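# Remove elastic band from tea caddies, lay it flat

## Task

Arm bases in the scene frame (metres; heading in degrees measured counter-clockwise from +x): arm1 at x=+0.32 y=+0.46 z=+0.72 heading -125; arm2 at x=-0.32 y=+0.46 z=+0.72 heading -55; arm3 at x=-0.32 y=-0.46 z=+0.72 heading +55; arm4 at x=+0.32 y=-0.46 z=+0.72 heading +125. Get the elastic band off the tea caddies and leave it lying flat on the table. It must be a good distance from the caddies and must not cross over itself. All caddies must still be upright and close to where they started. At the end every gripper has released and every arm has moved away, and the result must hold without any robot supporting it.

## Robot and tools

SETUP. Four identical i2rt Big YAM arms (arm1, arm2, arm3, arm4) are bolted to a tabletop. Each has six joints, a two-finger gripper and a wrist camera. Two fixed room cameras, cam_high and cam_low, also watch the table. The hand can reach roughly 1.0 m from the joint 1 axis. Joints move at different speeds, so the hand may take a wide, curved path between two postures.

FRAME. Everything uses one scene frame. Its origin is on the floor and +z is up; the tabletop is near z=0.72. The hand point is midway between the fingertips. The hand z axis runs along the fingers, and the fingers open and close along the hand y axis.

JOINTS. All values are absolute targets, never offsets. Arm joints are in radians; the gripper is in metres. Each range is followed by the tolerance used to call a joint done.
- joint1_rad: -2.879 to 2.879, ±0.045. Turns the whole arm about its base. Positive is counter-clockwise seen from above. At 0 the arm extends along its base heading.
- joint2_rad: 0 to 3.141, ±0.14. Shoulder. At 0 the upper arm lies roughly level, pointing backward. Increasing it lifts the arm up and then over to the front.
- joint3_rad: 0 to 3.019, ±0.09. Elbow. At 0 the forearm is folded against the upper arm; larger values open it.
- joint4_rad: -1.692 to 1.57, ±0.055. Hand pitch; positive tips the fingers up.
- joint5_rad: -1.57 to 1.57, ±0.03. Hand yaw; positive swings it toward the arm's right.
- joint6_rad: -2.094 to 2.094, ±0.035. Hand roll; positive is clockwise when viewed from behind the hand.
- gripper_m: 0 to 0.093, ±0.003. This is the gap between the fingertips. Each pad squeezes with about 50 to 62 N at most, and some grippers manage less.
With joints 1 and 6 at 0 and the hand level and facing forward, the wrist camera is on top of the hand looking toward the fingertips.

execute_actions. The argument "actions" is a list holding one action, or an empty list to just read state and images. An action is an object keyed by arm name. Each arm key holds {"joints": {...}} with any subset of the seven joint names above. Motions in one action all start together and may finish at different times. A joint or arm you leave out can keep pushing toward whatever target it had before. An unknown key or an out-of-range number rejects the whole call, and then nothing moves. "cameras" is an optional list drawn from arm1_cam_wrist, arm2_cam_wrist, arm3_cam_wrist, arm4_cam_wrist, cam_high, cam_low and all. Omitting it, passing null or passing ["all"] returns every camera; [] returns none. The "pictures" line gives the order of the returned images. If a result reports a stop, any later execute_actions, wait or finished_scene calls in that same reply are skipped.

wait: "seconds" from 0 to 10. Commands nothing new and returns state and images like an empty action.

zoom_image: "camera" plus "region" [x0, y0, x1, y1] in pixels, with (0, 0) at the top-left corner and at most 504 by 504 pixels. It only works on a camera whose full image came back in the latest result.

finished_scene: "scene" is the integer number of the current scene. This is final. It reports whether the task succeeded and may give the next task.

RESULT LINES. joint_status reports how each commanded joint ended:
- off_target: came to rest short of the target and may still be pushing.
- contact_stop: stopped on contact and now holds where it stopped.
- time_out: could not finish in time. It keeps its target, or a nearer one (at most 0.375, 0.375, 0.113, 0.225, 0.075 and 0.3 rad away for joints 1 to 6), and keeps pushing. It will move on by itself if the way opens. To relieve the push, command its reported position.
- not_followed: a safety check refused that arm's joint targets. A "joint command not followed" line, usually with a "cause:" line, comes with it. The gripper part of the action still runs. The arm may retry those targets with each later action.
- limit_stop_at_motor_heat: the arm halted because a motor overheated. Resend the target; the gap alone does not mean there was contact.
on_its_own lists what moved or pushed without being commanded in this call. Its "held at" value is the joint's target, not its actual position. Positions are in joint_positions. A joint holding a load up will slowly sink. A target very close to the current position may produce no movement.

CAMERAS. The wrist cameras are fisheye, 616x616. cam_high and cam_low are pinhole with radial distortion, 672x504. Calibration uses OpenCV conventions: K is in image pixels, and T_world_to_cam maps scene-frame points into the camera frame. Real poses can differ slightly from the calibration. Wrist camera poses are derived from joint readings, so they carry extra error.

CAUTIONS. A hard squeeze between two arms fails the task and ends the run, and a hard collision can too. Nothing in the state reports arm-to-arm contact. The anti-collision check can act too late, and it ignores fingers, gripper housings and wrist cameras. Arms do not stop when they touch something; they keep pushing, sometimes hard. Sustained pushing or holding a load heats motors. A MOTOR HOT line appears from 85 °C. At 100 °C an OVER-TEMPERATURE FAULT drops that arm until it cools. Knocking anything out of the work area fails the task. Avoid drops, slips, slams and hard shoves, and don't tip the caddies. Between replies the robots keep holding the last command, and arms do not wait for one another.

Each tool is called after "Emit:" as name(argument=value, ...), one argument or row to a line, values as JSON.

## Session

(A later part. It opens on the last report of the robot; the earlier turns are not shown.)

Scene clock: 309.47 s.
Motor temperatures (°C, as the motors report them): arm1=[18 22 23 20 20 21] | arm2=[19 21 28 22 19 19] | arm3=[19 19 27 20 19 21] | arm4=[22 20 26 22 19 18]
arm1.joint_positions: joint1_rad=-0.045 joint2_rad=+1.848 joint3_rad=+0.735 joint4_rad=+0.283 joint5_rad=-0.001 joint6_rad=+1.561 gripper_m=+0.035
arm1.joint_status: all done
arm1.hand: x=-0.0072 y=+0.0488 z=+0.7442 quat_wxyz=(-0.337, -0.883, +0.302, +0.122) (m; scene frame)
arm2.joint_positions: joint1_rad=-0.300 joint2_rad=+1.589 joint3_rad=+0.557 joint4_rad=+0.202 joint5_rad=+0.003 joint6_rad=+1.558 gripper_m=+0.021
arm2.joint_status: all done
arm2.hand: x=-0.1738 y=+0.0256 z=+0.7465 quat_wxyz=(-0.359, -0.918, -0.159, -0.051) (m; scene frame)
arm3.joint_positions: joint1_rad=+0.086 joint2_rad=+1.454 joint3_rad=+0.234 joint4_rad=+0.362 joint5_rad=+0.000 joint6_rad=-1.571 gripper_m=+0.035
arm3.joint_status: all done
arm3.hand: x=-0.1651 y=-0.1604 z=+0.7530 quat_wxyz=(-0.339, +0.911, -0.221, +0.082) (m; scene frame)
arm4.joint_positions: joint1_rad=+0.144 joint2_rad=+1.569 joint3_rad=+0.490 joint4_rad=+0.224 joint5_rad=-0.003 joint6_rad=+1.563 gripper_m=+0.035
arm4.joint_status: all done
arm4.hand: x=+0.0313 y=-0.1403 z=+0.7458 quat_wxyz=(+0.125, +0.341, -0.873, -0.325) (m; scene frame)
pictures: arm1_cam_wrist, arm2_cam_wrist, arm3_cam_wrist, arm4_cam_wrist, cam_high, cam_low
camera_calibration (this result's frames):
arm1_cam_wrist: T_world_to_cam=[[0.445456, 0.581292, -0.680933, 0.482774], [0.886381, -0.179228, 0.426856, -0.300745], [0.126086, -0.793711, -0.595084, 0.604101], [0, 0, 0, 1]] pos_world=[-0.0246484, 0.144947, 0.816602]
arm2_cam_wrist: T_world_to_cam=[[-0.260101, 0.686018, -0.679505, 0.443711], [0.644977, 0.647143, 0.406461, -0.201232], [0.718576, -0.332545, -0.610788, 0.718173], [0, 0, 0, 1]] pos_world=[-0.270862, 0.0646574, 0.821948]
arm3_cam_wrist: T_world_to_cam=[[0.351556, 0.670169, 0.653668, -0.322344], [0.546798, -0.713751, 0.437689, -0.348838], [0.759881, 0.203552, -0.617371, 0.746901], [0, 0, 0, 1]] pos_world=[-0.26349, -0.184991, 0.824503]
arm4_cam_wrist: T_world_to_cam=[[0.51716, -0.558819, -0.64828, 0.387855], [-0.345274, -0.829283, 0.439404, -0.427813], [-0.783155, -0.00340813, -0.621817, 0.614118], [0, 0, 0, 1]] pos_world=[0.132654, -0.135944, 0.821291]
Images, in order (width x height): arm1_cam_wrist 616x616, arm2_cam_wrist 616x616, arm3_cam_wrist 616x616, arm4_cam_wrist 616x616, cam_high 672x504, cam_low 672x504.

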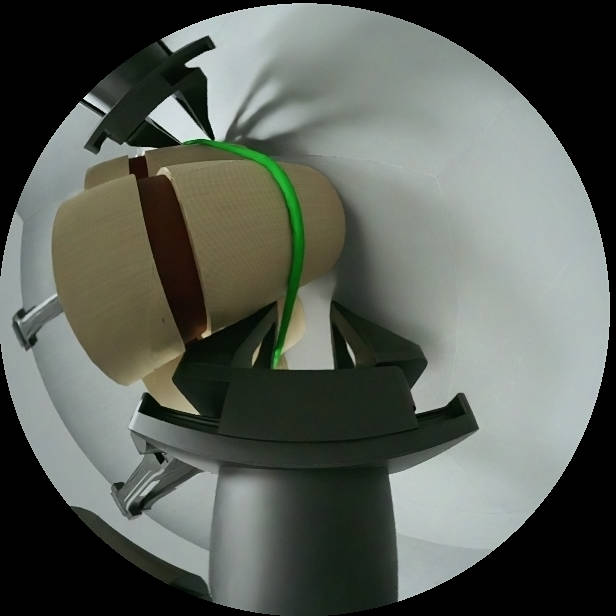

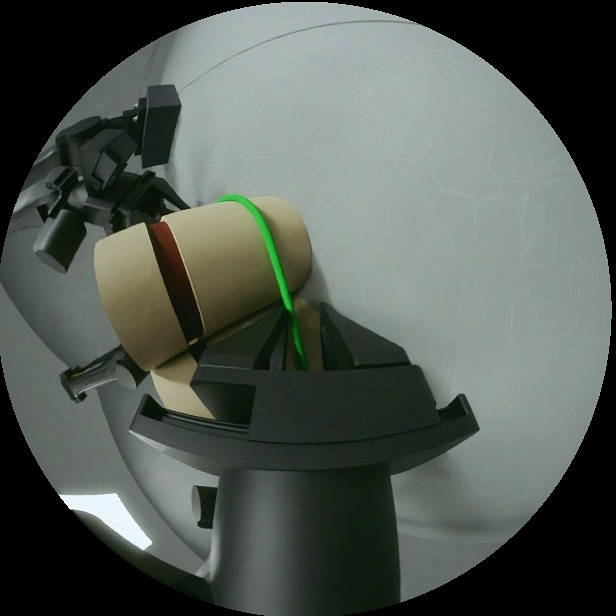

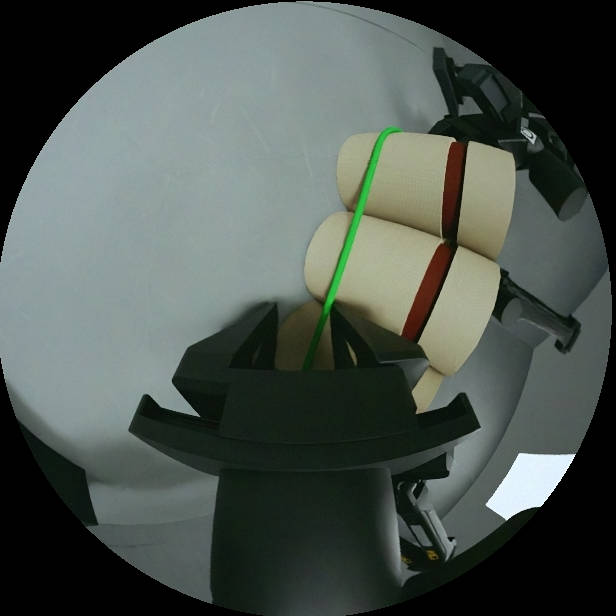

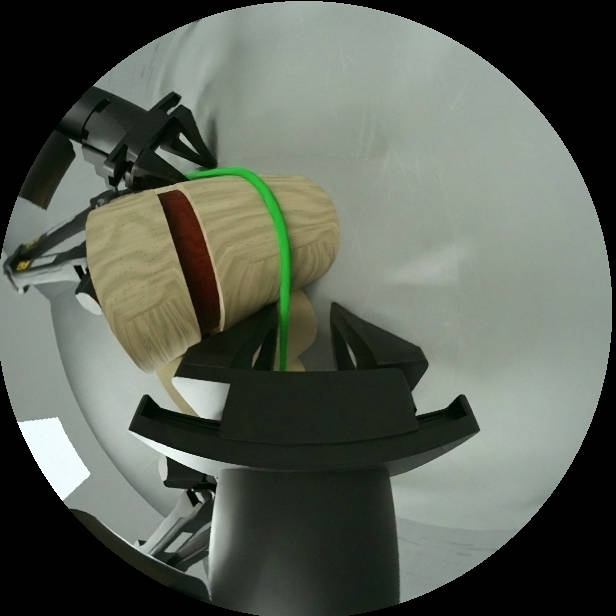

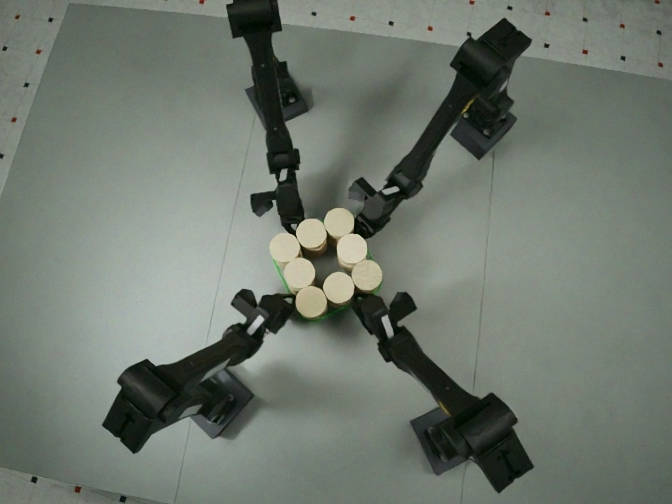

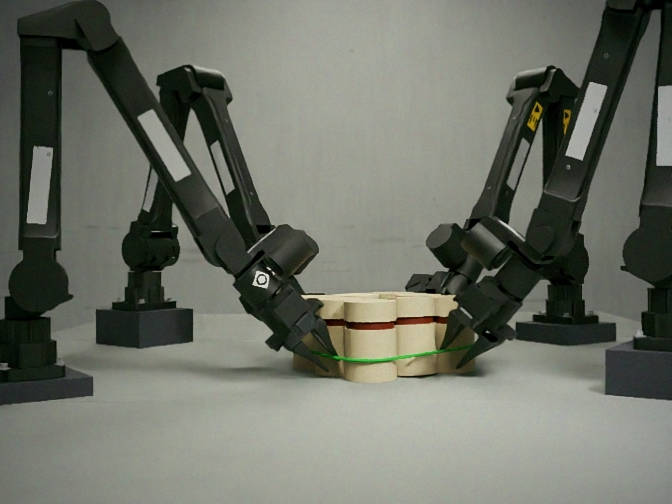

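Emit:
execute_actions(
  actions=[
    {"arm2":{"joints":{"joint2_rad":1.625,"joint4_rad":0.252}},"arm3":{"joints":{"joint2_rad":1.51,"joint4_rad":0.44,"gripper_m":0.021}},"arm1":{"joints":{"joint2_rad":1.892,"joint4_rad":0.352,"gripper_m":0.021}},"arm4":{"joints":{"joint2_rad":1.605,"joint4_rad":0.3,"gripper_m":0.021}}},
  ],
)

Emit:
zoom_image(
  camera="cam_high",
  region=[260, 200, 400, 340],
)

Emit:
zoom_image(
  camera="cam_low",
  region=[250, 260, 530, 400],
)

Scene clock: 319.07 s.
Motor temperatures (°C, as the motors report them): arm1=[18 22 23 20 20 21] | arm2=[19 21 28 22 19 19] | arm3=[19 19 26 20 19 21] | arm4=[22 20 26 22 19 18]
arm1.joint_positions: joint1_rad=-0.045 joint2_rad=+1.865 joint3_rad=+0.738 joint4_rad=+0.328 joint5_rad=-0.001 joint6_rad=+1.561 gripper_m=+0.021
arm1.joint_status: all done
arm1.hand: x=-0.0112 y=+0.0437 z=+0.7439 quat_wxyz=(-0.351, -0.878, +0.300, +0.127) (m; scene frame)
arm2.joint_positions: joint1_rad=-0.300 joint2_rad=+1.615 joint3_rad=+0.557 joint4_rad=+0.232 joint5_rad=+0.005 joint6_rad=+1.558 gripper_m=+0.021
arm2.joint_status: all done
arm2.hand: x=-0.1734 y=+0.0235 z=+0.7405 quat_wxyz=(-0.362, -0.917, -0.158, -0.050) (m; scene frame)
arm3.joint_positions: joint1_rad=+0.086 joint2_rad=+1.492 joint3_rad=+0.236 joint4_rad=+0.422 joint5_rad=+0.000 joint6_rad=-1.571 gripper_m=+0.021
arm3.joint_status: all done
arm3.hand: x=-0.1622 y=-0.1548 z=+0.7515 quat_wxyz=(-0.351, +0.906, -0.220, +0.085) (m; scene frame)
arm4.joint_positions: joint1_rad=+0.144 joint2_rad=+1.597 joint3_rad=+0.492 joint4_rad=+0.275 joint5_rad=-0.005 joint6_rad=+1.563 gripper_m=+0.021
arm4.joint_status: all done
arm4.hand: x=+0.0268 y=-0.1358 z=+0.7433 quat_wxyz=(+0.130, +0.339, -0.869, -0.336) (m; scene frame)
pictures: arm1_cam_wrist, arm2_cam_wrist, arm3_cam_wrist, arm4_cam_wrist, cam_high, cam_low
camera_calibration (this result's frames):
arm1_cam_wrist: T_world_to_cam=[[0.432212, 0.564839, -0.702958, 0.50436], [0.894395, -0.169, 0.414122, -0.288864], [0.115112, -0.80771, -0.578233, 0.588392], [0, 0, 0, 1]] pos_world=[-0.0273635, 0.14155, 0.814397]
arm2_cam_wrist: T_world_to_cam=[[-0.259059, 0.682818, -0.683117, 0.444076], [0.645125, 0.648688, 0.403753, -0.195749], [0.71882, -0.3361, -0.608552, 0.711993], [0, 0, 0, 1]] pos_world=[-0.27047, 0.0630582, 0.815674]
arm3_cam_wrist: T_world_to_cam=[[0.343925, 0.65532, 0.672512, -0.343855], [0.541789, -0.72345, 0.427883, -0.340709], [0.766929, 0.2172, -0.603857, 0.735747], [0, 0, 0, 1]] pos_world=[-0.261413, -0.180955, 0.821316]
arm4_cam_wrist: T_world_to_cam=[[0.50607, -0.546499, -0.667257, 0.407145], [-0.336099, -0.837437, 0.430972, -0.419684], [-0.794311, 0.00616225, -0.60748, 0.599966], [0, 0, 0, 1]] pos_world=[0.129461, -0.132652, 0.81701]
Images, in order (width x height): arm1_cam_wrist 616x616, arm2_cam_wrist 616x616, arm3_cam_wrist 616x616, arm4_cam_wrist 616x616, cam_high 672x504, cam_low 672x504.

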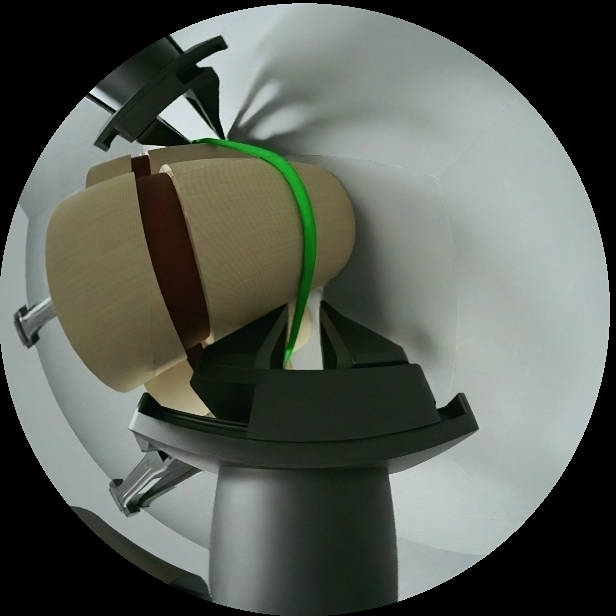

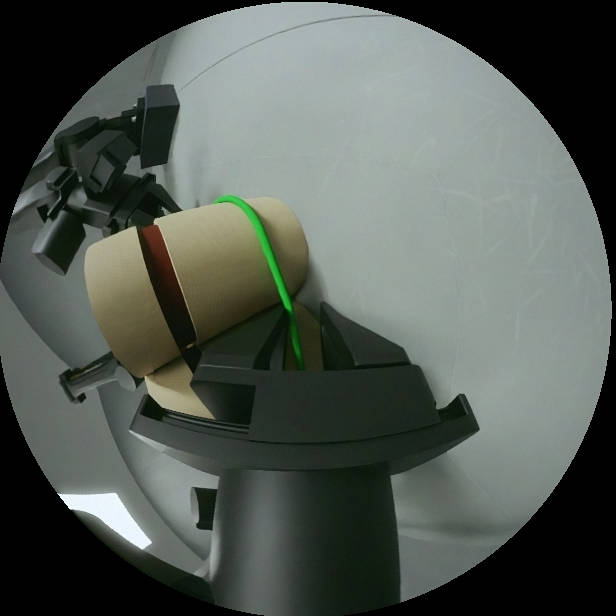

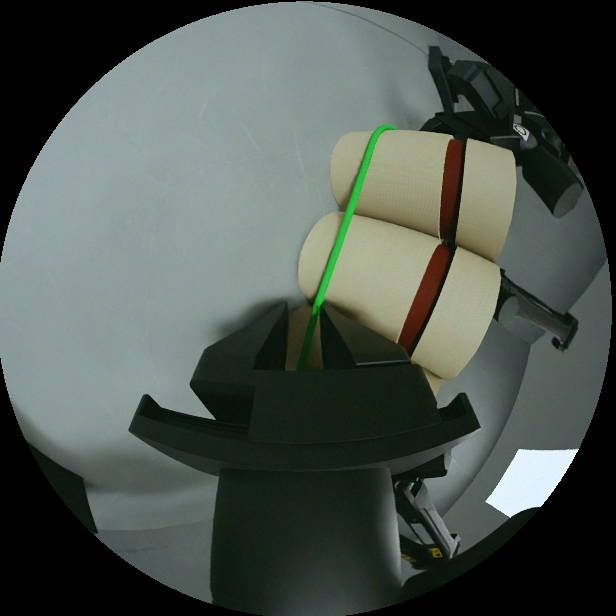

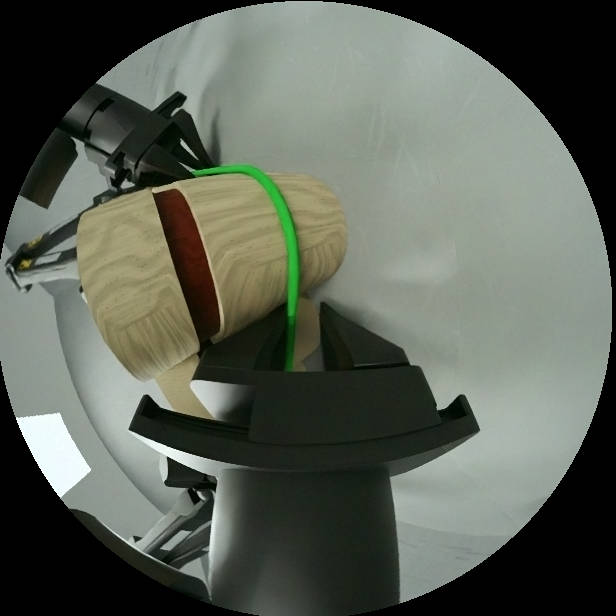

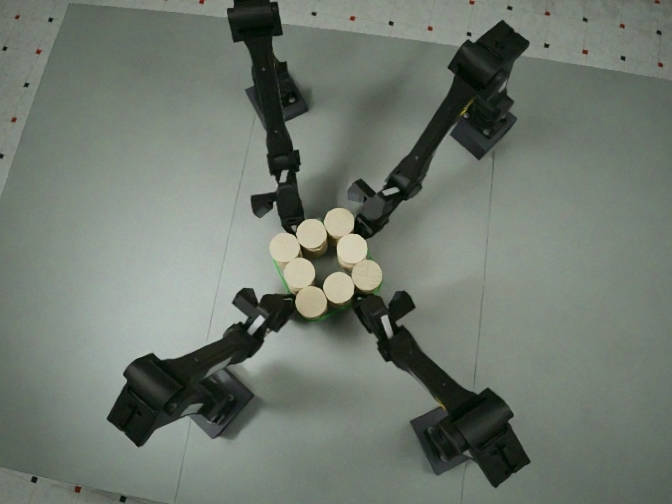

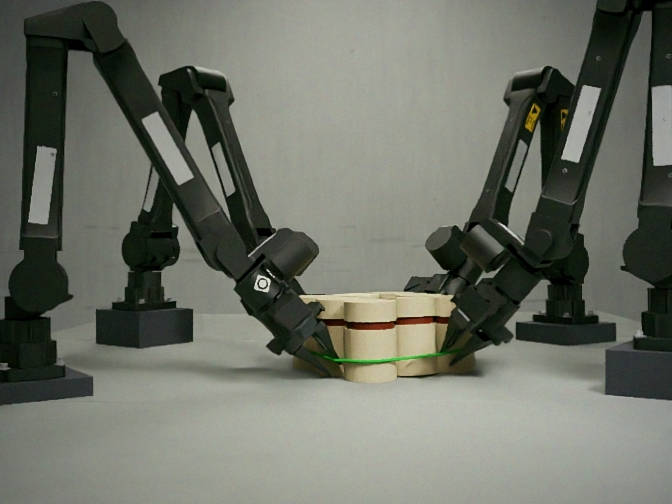

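Region (260, 200, 400, 340) of cam_high's 672x504 image, scaled by 3.600, with more detail than that image has.

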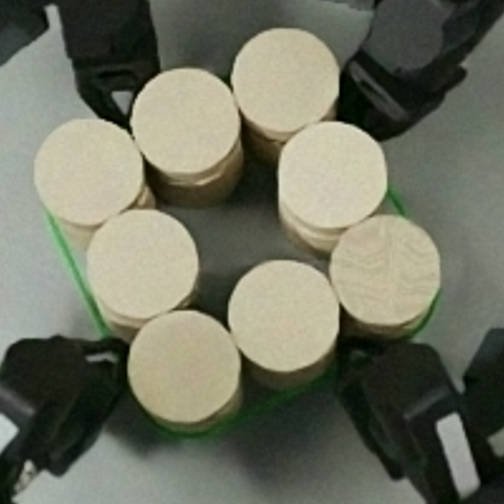

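Region (250, 260, 530, 400) of cam_low's 672x504 image, scaled by 1.800, with more detail than that image has.

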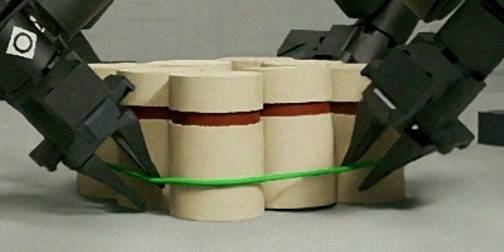

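Emit:
execute_actions(
  actions=[
    {"arm2":{"joints":{"joint4_rad":0.285,"gripper_m":0}},"arm3":{"joints":{"joint2_rad":1.53,"joint4_rad":0.465,"gripper_m":0}},"arm1":{"joints":{"joint2_rad":1.905,"joint4_rad":0.365,"gripper_m":0}},"arm4":{"joints":{"joint4_rad":0.325,"gripper_m":0}}},
  ],
)

Scene clock: 325.77 s.
Motor temperatures (°C, as the motors report them): arm1=[18 22 23 20 20 21] | arm2=[19 21 28 22 19 19] | arm3=[19 19 26 20 19 21] | arm4=[22 20 26 22 19 18]
arm1.joint_positions: joint1_rad=-0.045 joint2_rad=+1.880 joint3_rad=+0.741 joint4_rad=+0.353 joint5_rad=-0.001 joint6_rad=+1.562 gripper_m=+0.002
arm1.joint_status: all done
arm1.hand: x=-0.0131 y=+0.0414 z=+0.7414 quat_wxyz=(-0.356, -0.876, +0.300, +0.129) (m; scene frame)
arm2.joint_positions: joint1_rad=-0.300 joint2_rad=+1.616 joint3_rad=+0.557 joint4_rad=+0.259 joint5_rad=+0.002 joint6_rad=+1.558 gripper_m=+0.002
arm2.joint_status: all done
arm2.hand: x=-0.1714 y=+0.0192 z=+0.7447 quat_wxyz=(-0.374, -0.912, -0.158, -0.053) (m; scene frame)
arm3.joint_positions: joint1_rad=+0.086 joint2_rad=+1.510 joint3_rad=+0.236 joint4_rad=+0.446 joint5_rad=+0.000 joint6_rad=-1.571 gripper_m=+0.002
arm3.joint_status: all done
arm3.hand: x=-0.1616 y=-0.1537 z=+0.7494 quat_wxyz=(-0.353, +0.905, -0.220, +0.085) (m; scene frame)
arm4.joint_positions: joint1_rad=+0.144 joint2_rad=+1.597 joint3_rad=+0.492 joint4_rad=+0.299 joint5_rad=-0.002 joint6_rad=+1.563 gripper_m=+0.003
arm4.joint_status: all done
arm4.hand: x=+0.0243 y=-0.1321 z=+0.7474 quat_wxyz=(+0.133, +0.337, -0.865, -0.347) (m; scene frame)
pictures: arm1_cam_wrist, arm2_cam_wrist, arm3_cam_wrist, arm4_cam_wrist, cam_high, cam_low
camera_calibration (this result's frames):
arm1_cam_wrist: T_world_to_cam=[[0.427229, 0.557429, -0.711862, 0.511495], [0.897368, -0.165222, 0.409184, -0.283026], [0.110476, -0.813618, -0.570807, 0.579985], [0, 0, 0, 1]] pos_world=[-0.0286214, 0.140002, 0.810983]
arm2_cam_wrist: T_world_to_cam=[[-0.253358, 0.665461, -0.702119, 0.465838], [0.639928, 0.659596, 0.394242, -0.189863], [0.725467, -0.349421, -0.59296, 0.701446], [0, 0, 0, 1]] pos_world=[-0.269354, 0.0603362, 0.817856]
arm3_cam_wrist: T_world_to_cam=[[0.342396, 0.652345, 0.676174, -0.346811], [0.540816, -0.725335, 0.42592, -0.338291], [0.768299, 0.219852, -0.60115, 0.732401], [0, 0, 0, 1]] pos_world=[-0.261003, -0.180154, 0.818872]
arm4_cam_wrist: T_world_to_cam=[[0.494633, -0.534255, -0.6855, 0.428765], [-0.331489, -0.845092, 0.419445, -0.411702], [-0.803401, 0.0197645, -0.59511, 0.593225], [0, 0, 0, 1]] pos_world=[0.128041, -0.130581, 0.819639]
Images, in order (width x height): arm1_cam_wrist 616x616, arm2_cam_wrist 616x616, arm3_cam_wrist 616x616, arm4_cam_wrist 616x616, cam_high 672x504, cam_low 672x504.

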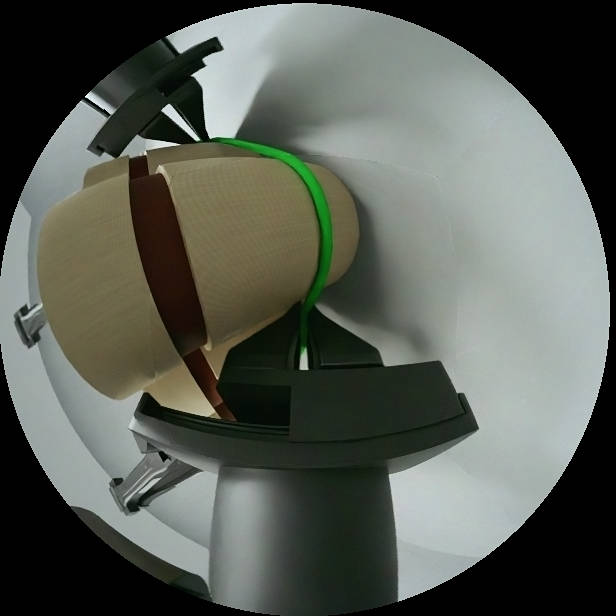

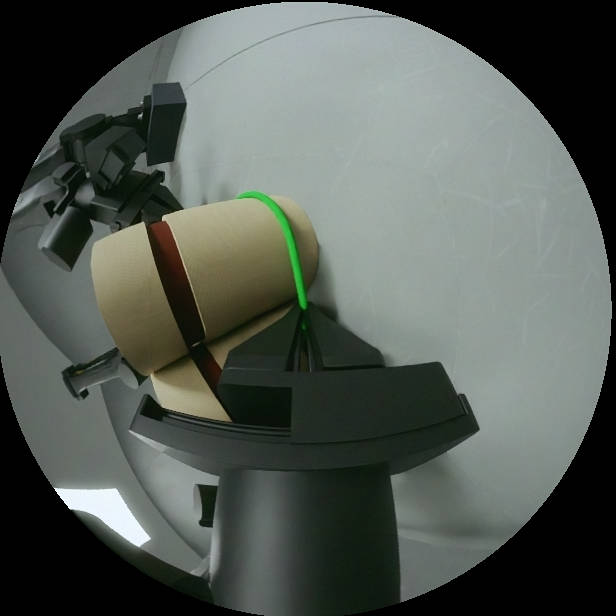

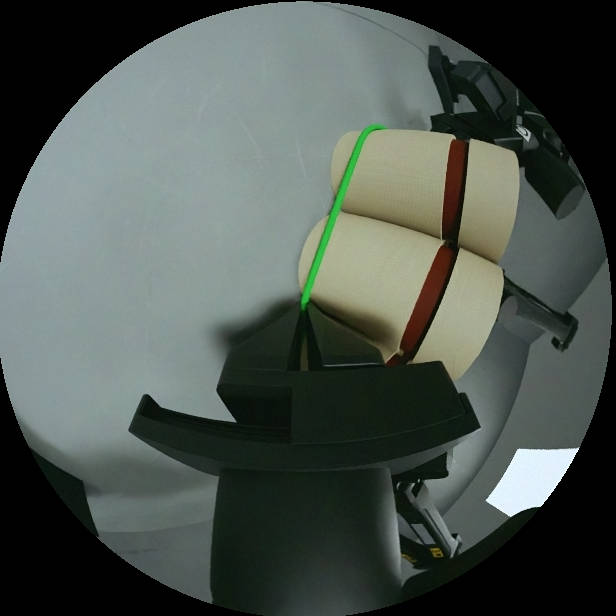

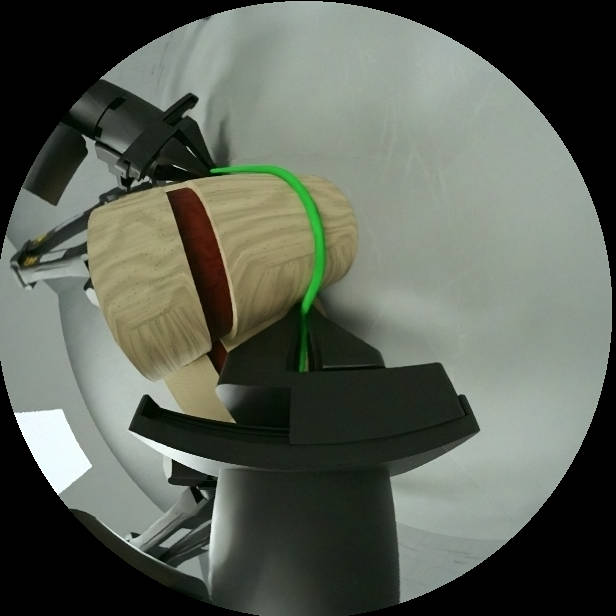

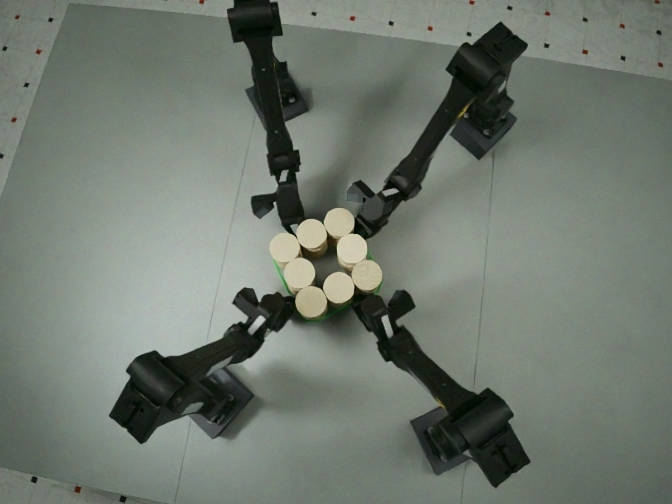

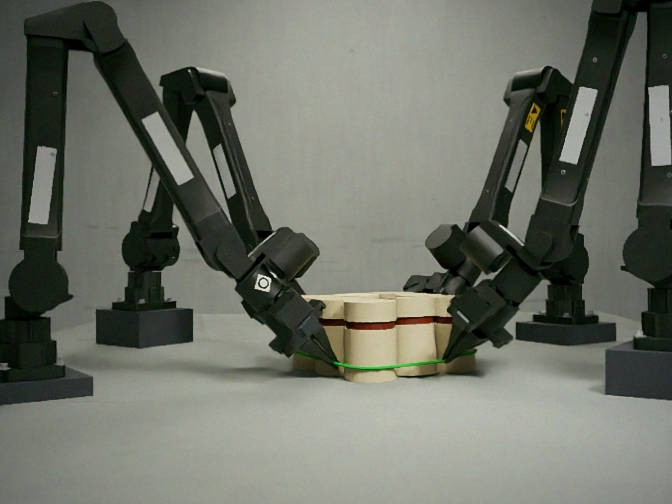

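Emit:
execute_actions(
  actions=[
    {"arm1":{"joints":{"joint2_rad":1.707,"joint3_rad":0.681,"joint4_rad":0.07}},"arm2":{"joints":{"joint2_rad":1.44,"joint3_rad":0.53,"joint4_rad":-0.05}},"arm3":{"joints":{"joint2_rad":1.238,"joint3_rad":0.188,"joint4_rad":0.095}},"arm4":{"joints":{"joint2_rad":1.408,"joint3_rad":0.447,"joint4_rad":0.005}}},
  ],
  cameras=["cam_high","cam_low"],
)

Emit:
zoom_image(
  camera="cam_high",
  region=[230, 160, 430, 360],
)

Scene clock: 337.57 s.
Motor temperatures (°C, as the motors report them): arm1=[18 22 23 20 20 21] | arm2=[19 21 28 22 19 19] | arm3=[19 19 26 20 19 21] | arm4=[22 20 25 22 19 18]
arm1.joint_positions: joint1_rad=-0.045 joint2_rad=+1.693 joint3_rad=+0.689 joint4_rad=+0.090 joint5_rad=-0.005 joint6_rad=+1.565 gripper_m=+0.002
arm1.joint_status: all done
arm1.hand: x=+0.0153 y=+0.0758 z=+0.7731 quat_wxyz=(-0.300, -0.897, +0.308, +0.107) (m; scene frame)
arm2.joint_positions: joint1_rad=-0.298 joint2_rad=+1.437 joint3_rad=+0.543 joint4_rad=-0.021 joint5_rad=+0.000 joint6_rad=+1.558 gripper_m=+0.002
arm2.joint_status: all done
arm2.hand: x=-0.1819 y=+0.0554 z=+0.7701 quat_wxyz=(-0.320, -0.932, -0.163, -0.046) (m; scene frame)
arm3.joint_positions: joint1_rad=+0.086 joint2_rad=+1.237 joint3_rad=+0.199 joint4_rad=+0.132 joint5_rad=-0.003 joint6_rad=-1.571 gripper_m=+0.002
arm3.joint_status: all done
arm3.hand: x=-0.1791 y=-0.1864 z=+0.7712 quat_wxyz=(-0.318, +0.919, -0.222, +0.075) (m; scene frame)
arm4.joint_positions: joint1_rad=+0.140 joint2_rad=+1.404 joint3_rad=+0.451 joint4_rad=+0.037 joint5_rad=+0.000 joint6_rad=+1.563 gripper_m=+0.003
arm4.joint_status: all done
arm4.hand: x=+0.0554 y=-0.1640 z=+0.7678 quat_wxyz=(+0.113, +0.342, -0.884, -0.299) (m; scene frame)
pictures: cam_high, cam_low
Images, in order (width x height): cam_high 672x504, cam_low 672x504.

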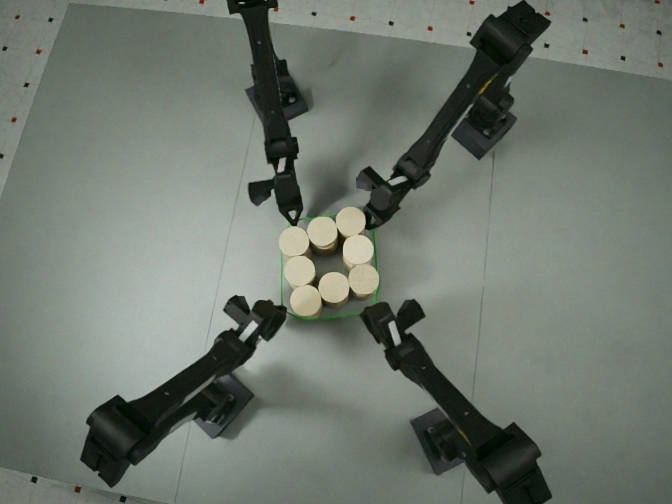

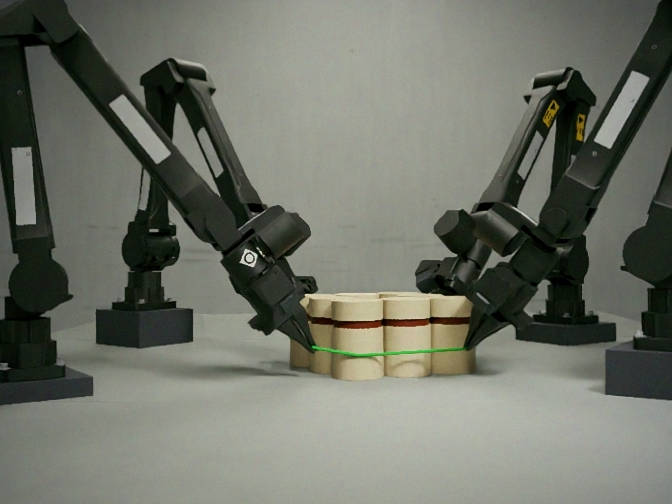

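Region (230, 160, 430, 360) of cam_high's 672x504 image, scaled by 2.520, with more detail than that image has.

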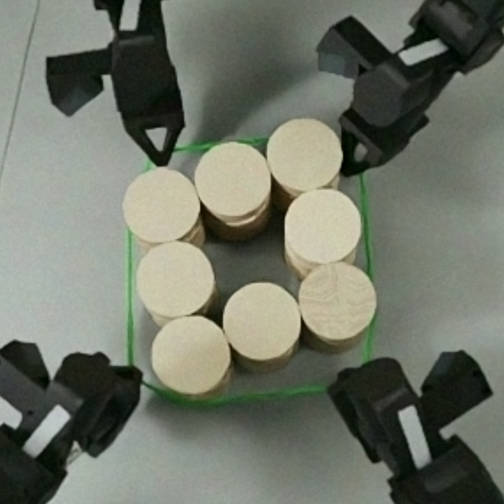

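Emit:
execute_actions(
  actions=[
    {"arm1":{"joints":{"joint1_rad":-0.168,"joint2_rad":1.669,"joint3_rad":0.72,"joint4_rad":-0.12,"joint6_rad":1.2}},"arm2":{"joints":{"joint1_rad":-0.512,"joint2_rad":1.529,"joint3_rad":0.73,"joint4_rad":-0.265,"joint6_rad":1.1}},"arm3":{"joints":{"joint1_rad":-0.104,"joint2_rad":1.151,"joint3_rad":0.22,"joint4_rad":-0.15,"joint6_rad":-1.85}},"arm4":{"joints":{"joint1_rad":-0.022,"joint2_rad":1.424,"joint3_rad":0.56,"joint4_rad":-0.2,"joint6_rad":1.15}}},
  ],
  cameras=["cam_high","cam_low"],
)

Emit:
zoom_image(
  camera="cam_high",
  region=[230, 160, 430, 360],
)

Scene clock: 373.83 s.
Motor temperatures (°C, as the motors report them): arm1=[18 22 22 20 20 21] | arm2=[19 21 26 21 20 19] | arm3=[19 19 25 19 19 21] | arm4=[22 20 24 22 19 18]
arm1.joint_positions: joint1_rad=-0.157 joint2_rad=+1.664 joint3_rad=+0.747 joint4_rad=-0.076 joint5_rad=-0.010 joint6_rad=+1.208 gripper_m=+0.002
arm1.joint_status: all done
arm1.hand: x=-0.0257 y=+0.1109 z=+0.7846 quat_wxyz=(-0.237, -0.939, +0.198, +0.152) (m; scene frame)
arm2.joint_positions: joint1_rad=-0.465 joint2_rad=+1.523 joint3_rad=+0.729 joint4_rad=-0.238 joint5_rad=-0.034 joint6_rad=+1.112 gripper_m=+0.002
arm2.joint_status: joint1_rad time_out (moved -0.167 of -0.214); the others done
arm2.on_its_own: joint1_rad reads -0.465 and still pushes toward -0.512 since a time_out
arm2.hand: x=-0.2390 y=+0.0017 z=+0.7777 quat_wxyz=(-0.267, -0.915, -0.300, +0.028) (m; scene frame)
arm3.joint_positions: joint1_rad=-0.082 joint2_rad=+1.147 joint3_rad=+0.244 joint4_rad=-0.095 joint5_rad=-0.012 joint6_rad=-1.842 gripper_m=+0.002
arm3.joint_status: all done
arm3.hand: x=-0.1425 y=-0.2208 z=+0.7803 quat_wxyz=(-0.256, +0.943, -0.176, +0.119) (m; scene frame)
arm4.joint_positions: joint1_rad=-0.003 joint2_rad=+1.416 joint3_rad=+0.571 joint4_rad=-0.159 joint5_rad=-0.018 joint6_rad=+1.156 gripper_m=+0.003
arm4.joint_status: all done
arm4.hand: x=+0.0873 y=-0.1150 z=+0.7810 quat_wxyz=(+0.032, +0.464, -0.841, -0.276) (m; scene frame)
pictures: cam_high, cam_low
Images, in order (width x height): cam_high 672x504, cam_low 672x504.

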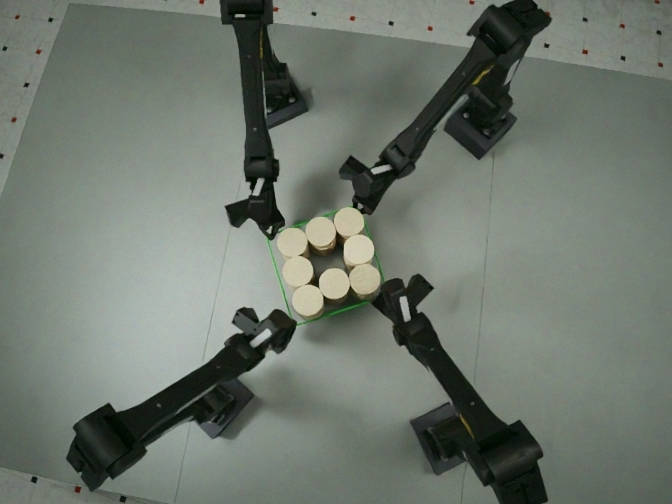

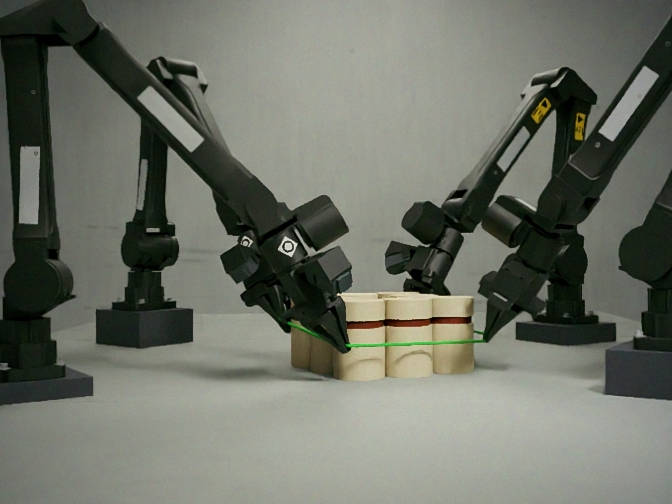

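Region (230, 160, 430, 360) of cam_high's 672x504 image, scaled by 2.520, with more detail than that image has.

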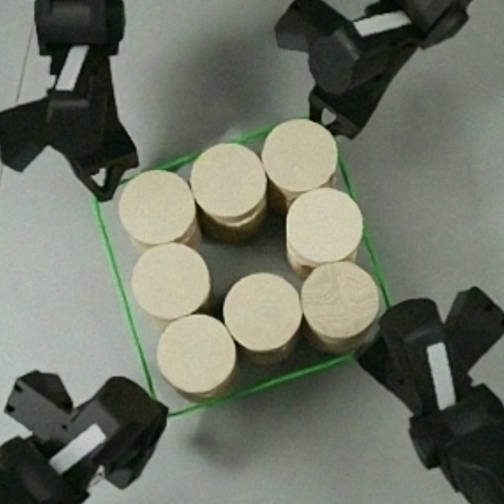

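Emit:
execute_actions(
  actions=[
    {"arm1":{"joints":{"joint1_rad":-0.238,"joint2_rad":1.73,"joint3_rad":0.78,"joint4_rad":-0.13,"joint6_rad":1.0}},"arm2":{"joints":{"joint1_rad":-0.555,"joint2_rad":1.625,"joint3_rad":0.83,"joint4_rad":-0.265,"joint6_rad":0.9}},"arm3":{"joints":{"joint1_rad":-0.23,"joint2_rad":1.25,"joint3_rad":0.258,"joint4_rad":-0.1,"joint6_rad":-2.05}},"arm4":{"joints":{"joint1_rad":-0.095,"joint2_rad":1.51,"joint3_rad":0.63,"joint4_rad":-0.19,"joint6_rad":0.9}}},
  ],
  cameras=["cam_high","cam_low"],
)

Emit:
zoom_image(
  camera="cam_high",
  region=[230, 160, 430, 360],
)

Scene clock: 389.07 s.
Motor temperatures (°C, as the motors report them): arm1=[18 22 22 20 20 21] | arm2=[19 21 27 21 22 19] | arm3=[19 19 25 19 19 21] | arm4=[22 20 24 22 19 18]
arm1.joint_positions: joint1_rad=-0.208 joint2_rad=+1.702 joint3_rad=+0.798 joint4_rad=-0.095 joint5_rad=-0.017 joint6_rad=+1.007 gripper_m=+0.002
arm1.joint_status: all done
arm1.hand: x=-0.0544 y=+0.1171 z=+0.7825 quat_wxyz=(-0.216, -0.952, +0.126, +0.176) (m; scene frame)
arm2.joint_positions: joint1_rad=-0.497 joint2_rad=+1.613 joint3_rad=+0.805 joint4_rad=-0.243 joint5_rad=-0.038 joint6_rad=+0.910 gripper_m=+0.002
arm2.joint_status: joint1_rad time_out (moved -0.032 of -0.090); the others done
arm2.on_its_own: joint1_rad reads -0.497 and still pushes toward -0.555 since a time_out
arm2.hand: x=-0.2498 y=-0.0269 z=+0.7660 quat_wxyz=(-0.254, -0.889, -0.378, +0.054) (m; scene frame)
arm3.joint_positions: joint1_rad=-0.198 joint2_rad=+1.229 joint3_rad=+0.282 joint4_rad=-0.077 joint5_rad=-0.024 joint6_rad=-2.042 gripper_m=+0.002
arm3.joint_status: all done
arm3.hand: x=-0.1092 y=-0.2327 z=+0.7733 quat_wxyz=(-0.228, +0.953, -0.135, +0.146) (m; scene frame)
arm4.joint_positions: joint1_rad=-0.062 joint2_rad=+1.503 joint3_rad=+0.630 joint4_rad=-0.159 joint5_rad=-0.024 joint6_rad=+0.907 gripper_m=+0.003
arm4.joint_status: all done
arm4.hand: x=+0.0974 y=-0.0859 z=+0.7679 quat_wxyz=(-0.007, +0.544, -0.796, -0.264) (m; scene frame)
pictures: cam_high, cam_low
Images, in order (width x height): cam_high 672x504, cam_low 672x504.

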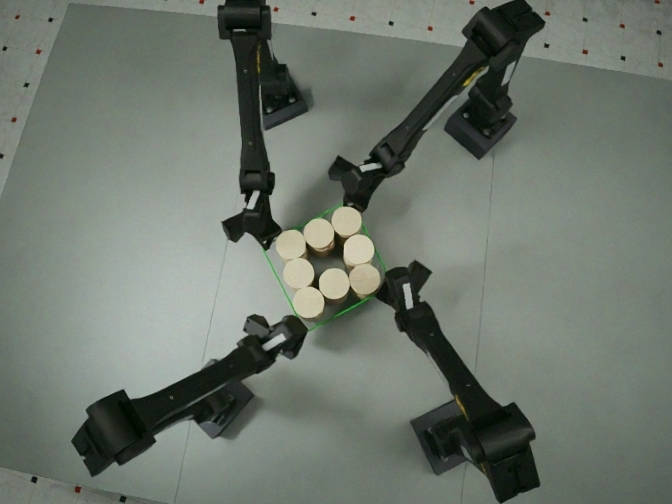

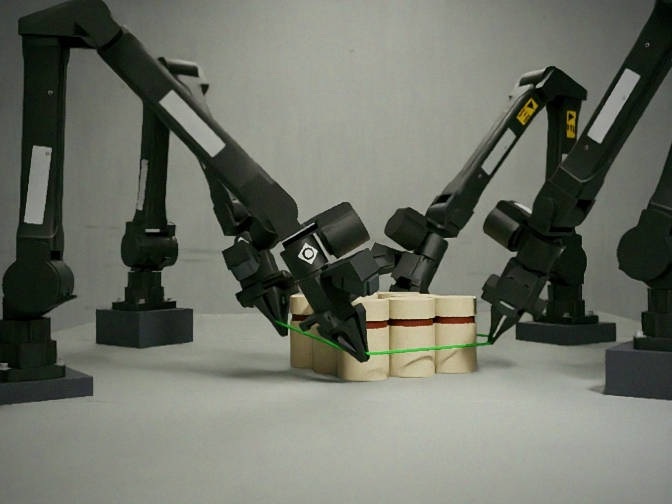

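Region (230, 160, 430, 360) of cam_high's 672x504 image, scaled by 2.520, with more detail than that image has.

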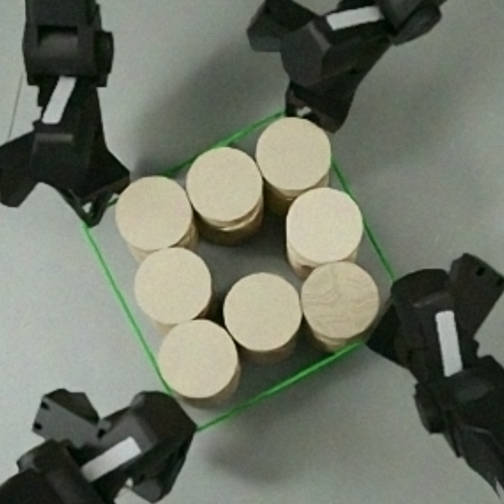

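Emit:
execute_actions(
  actions=[
    {"arm1":{"joints":{"joint1_rad":-0.28,"joint2_rad":1.80,"joint3_rad":0.85,"joint4_rad":-0.14}},"arm2":{"joints":{"joint1_rad":-0.54,"joint2_rad":1.685,"joint3_rad":0.93,"joint4_rad":-0.3}},"arm3":{"joints":{"joint1_rad":-0.29,"joint2_rad":1.335,"joint3_rad":0.32,"joint4_rad":-0.075}},"arm4":{"joints":{"joint1_rad":-0.115,"joint2_rad":1.56,"joint3_rad":0.715,"joint4_rad":-0.22}}},
  ],
  cameras=["cam_high","cam_low"],
)

Emit:
zoom_image(
  camera="cam_high",
  region=[230, 160, 430, 360],
)

Scene clock: 407.03 s.
Motor temperatures (°C, as the motors report them): arm1=[18 22 22 20 21 21] | arm2=[19 21 28 21 23 19] | arm3=[19 19 25 19 20 21] | arm4=[22 20 24 22 20 18]
arm1.joint_positions: joint1_rad=-0.239 joint2_rad=+1.761 joint3_rad=+0.862 joint4_rad=-0.110 joint5_rad=-0.026 joint6_rad=+1.003 gripper_m=+0.002
arm1.joint_status: all done
arm1.hand: x=-0.0796 y=+0.1142 z=+0.7748 quat_wxyz=(-0.212, -0.952, +0.138, +0.173) (m; scene frame)
arm2.joint_positions: joint1_rad=-0.496 joint2_rad=+1.674 joint3_rad=+0.895 joint4_rad=-0.286 joint5_rad=-0.038 joint6_rad=+0.906 gripper_m=+0.002
arm2.joint_status: all done
arm2.hand: x=-0.2459 y=-0.0538 z=+0.7660 quat_wxyz=(-0.247, -0.890, -0.380, +0.053) (m; scene frame)
arm3.joint_positions: joint1_rad=-0.252 joint2_rad=+1.314 joint3_rad=+0.330 joint4_rad=-0.061 joint5_rad=-0.027 joint6_rad=-2.044 gripper_m=+0.002
arm3.joint_status: all done
arm3.hand: x=-0.0857 y=-0.2330 z=+0.7665 quat_wxyz=(-0.216, +0.952, -0.161, +0.145) (m; scene frame)
arm4.joint_positions: joint1_rad=-0.075 joint2_rad=+1.547 joint3_rad=+0.699 joint4_rad=-0.195 joint5_rad=-0.025 joint6_rad=+0.903 gripper_m=+0.003
arm4.joint_status: all done
arm4.hand: x=+0.0913 y=-0.0640 z=+0.7708 quat_wxyz=(-0.009, +0.541, -0.800, -0.260) (m; scene frame)
pictures: cam_high, cam_low
Images, in order (width x height): cam_high 672x504, cam_low 672x504.

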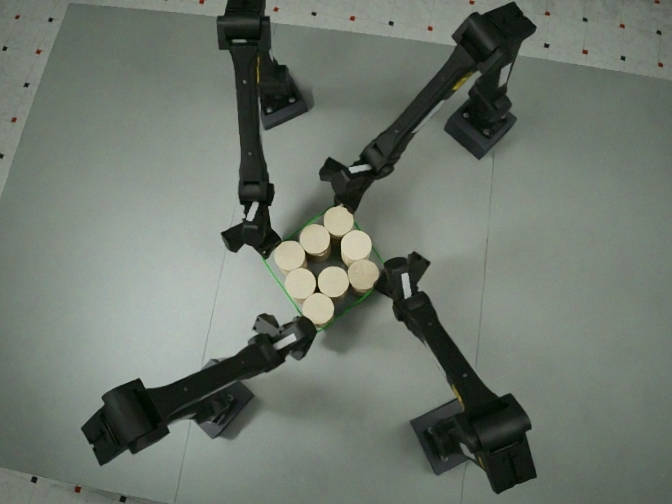

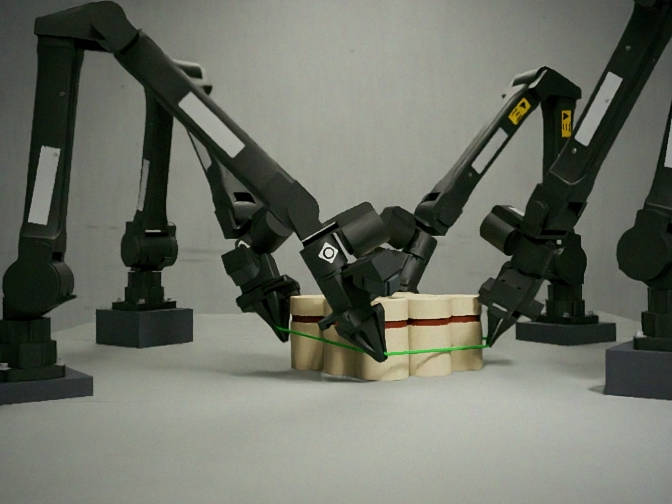

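Region (230, 160, 430, 360) of cam_high's 672x504 image, scaled by 2.520, with more detail than that image has.

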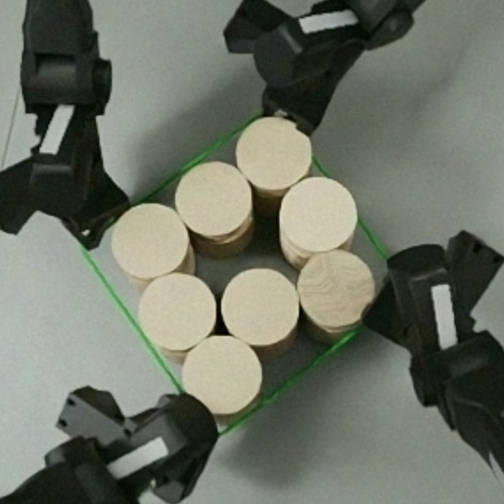

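Emit:
execute_actions(
  actions=[
    {"arm1":{"joints":{"joint1_rad":-0.255,"joint2_rad":1.71,"joint3_rad":0.70,"joint4_rad":-0.085}},"arm2":{"joints":{"joint1_rad":-0.6,"joint2_rad":1.595,"joint3_rad":0.79,"joint4_rad":-0.26}},"arm3":{"joints":{"joint1_rad":-0.265,"joint2_rad":1.085,"joint3_rad":0.157,"joint4_rad":-0.15}},"arm4":{"joints":{"joint1_rad":-0.12,"joint2_rad":1.445,"joint3_rad":0.56,"joint4_rad":-0.195}}},
  ],
  cameras=["cam_high","cam_low"],
)

Emit:
zoom_image(
  camera="cam_high",
  region=[230, 160, 430, 360],
)

Scene clock: 430.80 s.
Motor temperatures (°C, as the motors report them): arm1=[18 22 22 20 22 21] | arm2=[19 21 29 21 25 19] | arm3=[19 19 25 19 21 21] | arm4=[22 20 25 22 21 18]
arm1.joint_positions: joint1_rad=-0.215 joint2_rad=+1.696 joint3_rad=+0.752 joint4_rad=-0.048 joint5_rad=-0.025 joint6_rad=+1.003 gripper_m=+0.002
arm1.joint_status: all done
arm1.hand: x=-0.0465 y=+0.1274 z=+0.7751 quat_wxyz=(-0.220, -0.951, +0.126, +0.176) (m; scene frame)
arm2.joint_positions: joint1_rad=-0.521 joint2_rad=+1.595 joint3_rad=+0.813 joint4_rad=-0.257 joint5_rad=-0.053 joint6_rad=+0.906 gripper_m=+0.002
arm2.joint_status: joint1_rad time_out (moved -0.025 of -0.104); the others done
arm2.on_its_own: joint1_rad reads -0.521 and still pushes toward -0.600 since a time_out
arm2.hand: x=-0.2587 y=-0.0307 z=+0.7761 quat_wxyz=(-0.261, -0.890, -0.370, +0.053) (m; scene frame)
arm3.joint_positions: joint1_rad=-0.252 joint2_rad=+1.071 joint3_rad=+0.206 joint4_rad=-0.091 joint5_rad=-0.033 joint6_rad=-2.044 gripper_m=+0.002
arm3.joint_status: joint4_rad time_out (moved -0.030 of -0.089); the others done
arm3.on_its_own: joint4_rad reads -0.091 and still pushes toward -0.150 since a time_out
arm3.hand: x=-0.1134 y=-0.2574 z=+0.7868 quat_wxyz=(-0.252, +0.940, -0.157, +0.168) (m; scene frame)
arm4.joint_positions: joint1_rad=-0.075 joint2_rad=+1.443 joint3_rad=+0.588 joint4_rad=-0.175 joint5_rad=-0.035 joint6_rad=+0.903 gripper_m=+0.003
arm4.joint_status: joint1_rad time_out (moved +0.000 of -0.045); the others done
arm4.on_its_own: joint1_rad reads -0.075 and still pushes toward -0.120 since a time_out
arm4.hand: x=+0.1091 y=-0.0990 z=+0.7748 quat_wxyz=(-0.004, +0.542, -0.797, -0.266) (m; scene frame)
pictures: cam_high, cam_low
Images, in order (width x height): cam_high 672x504, cam_low 672x504.

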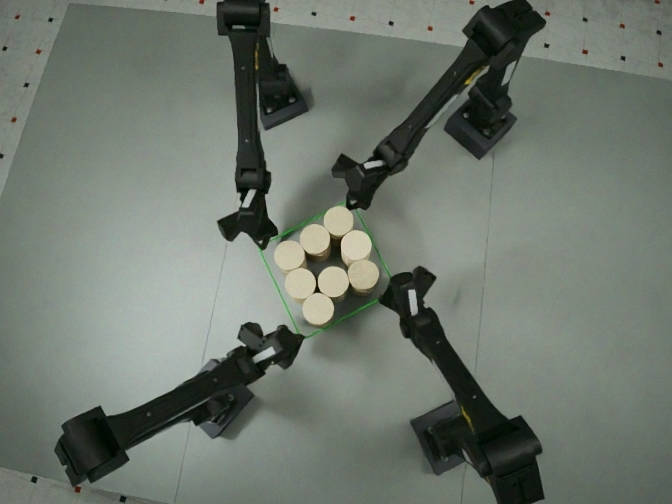

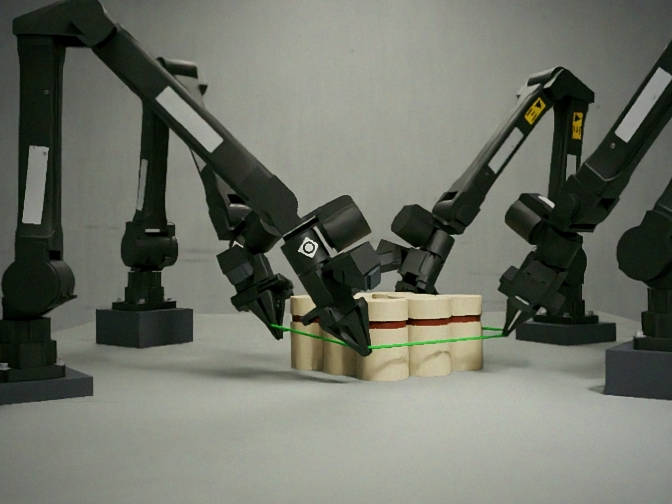

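Region (230, 160, 430, 360) of cam_high's 672x504 image, scaled by 2.520, with more detail than that image has.

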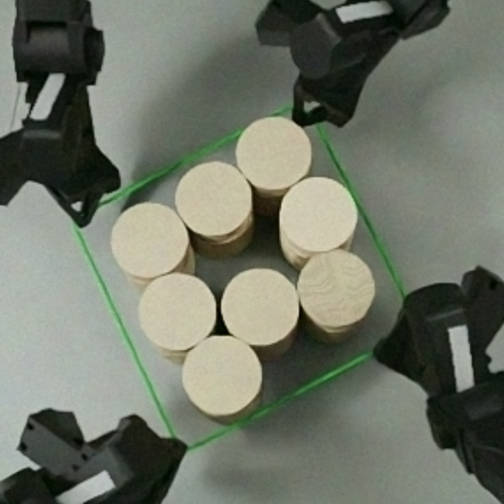

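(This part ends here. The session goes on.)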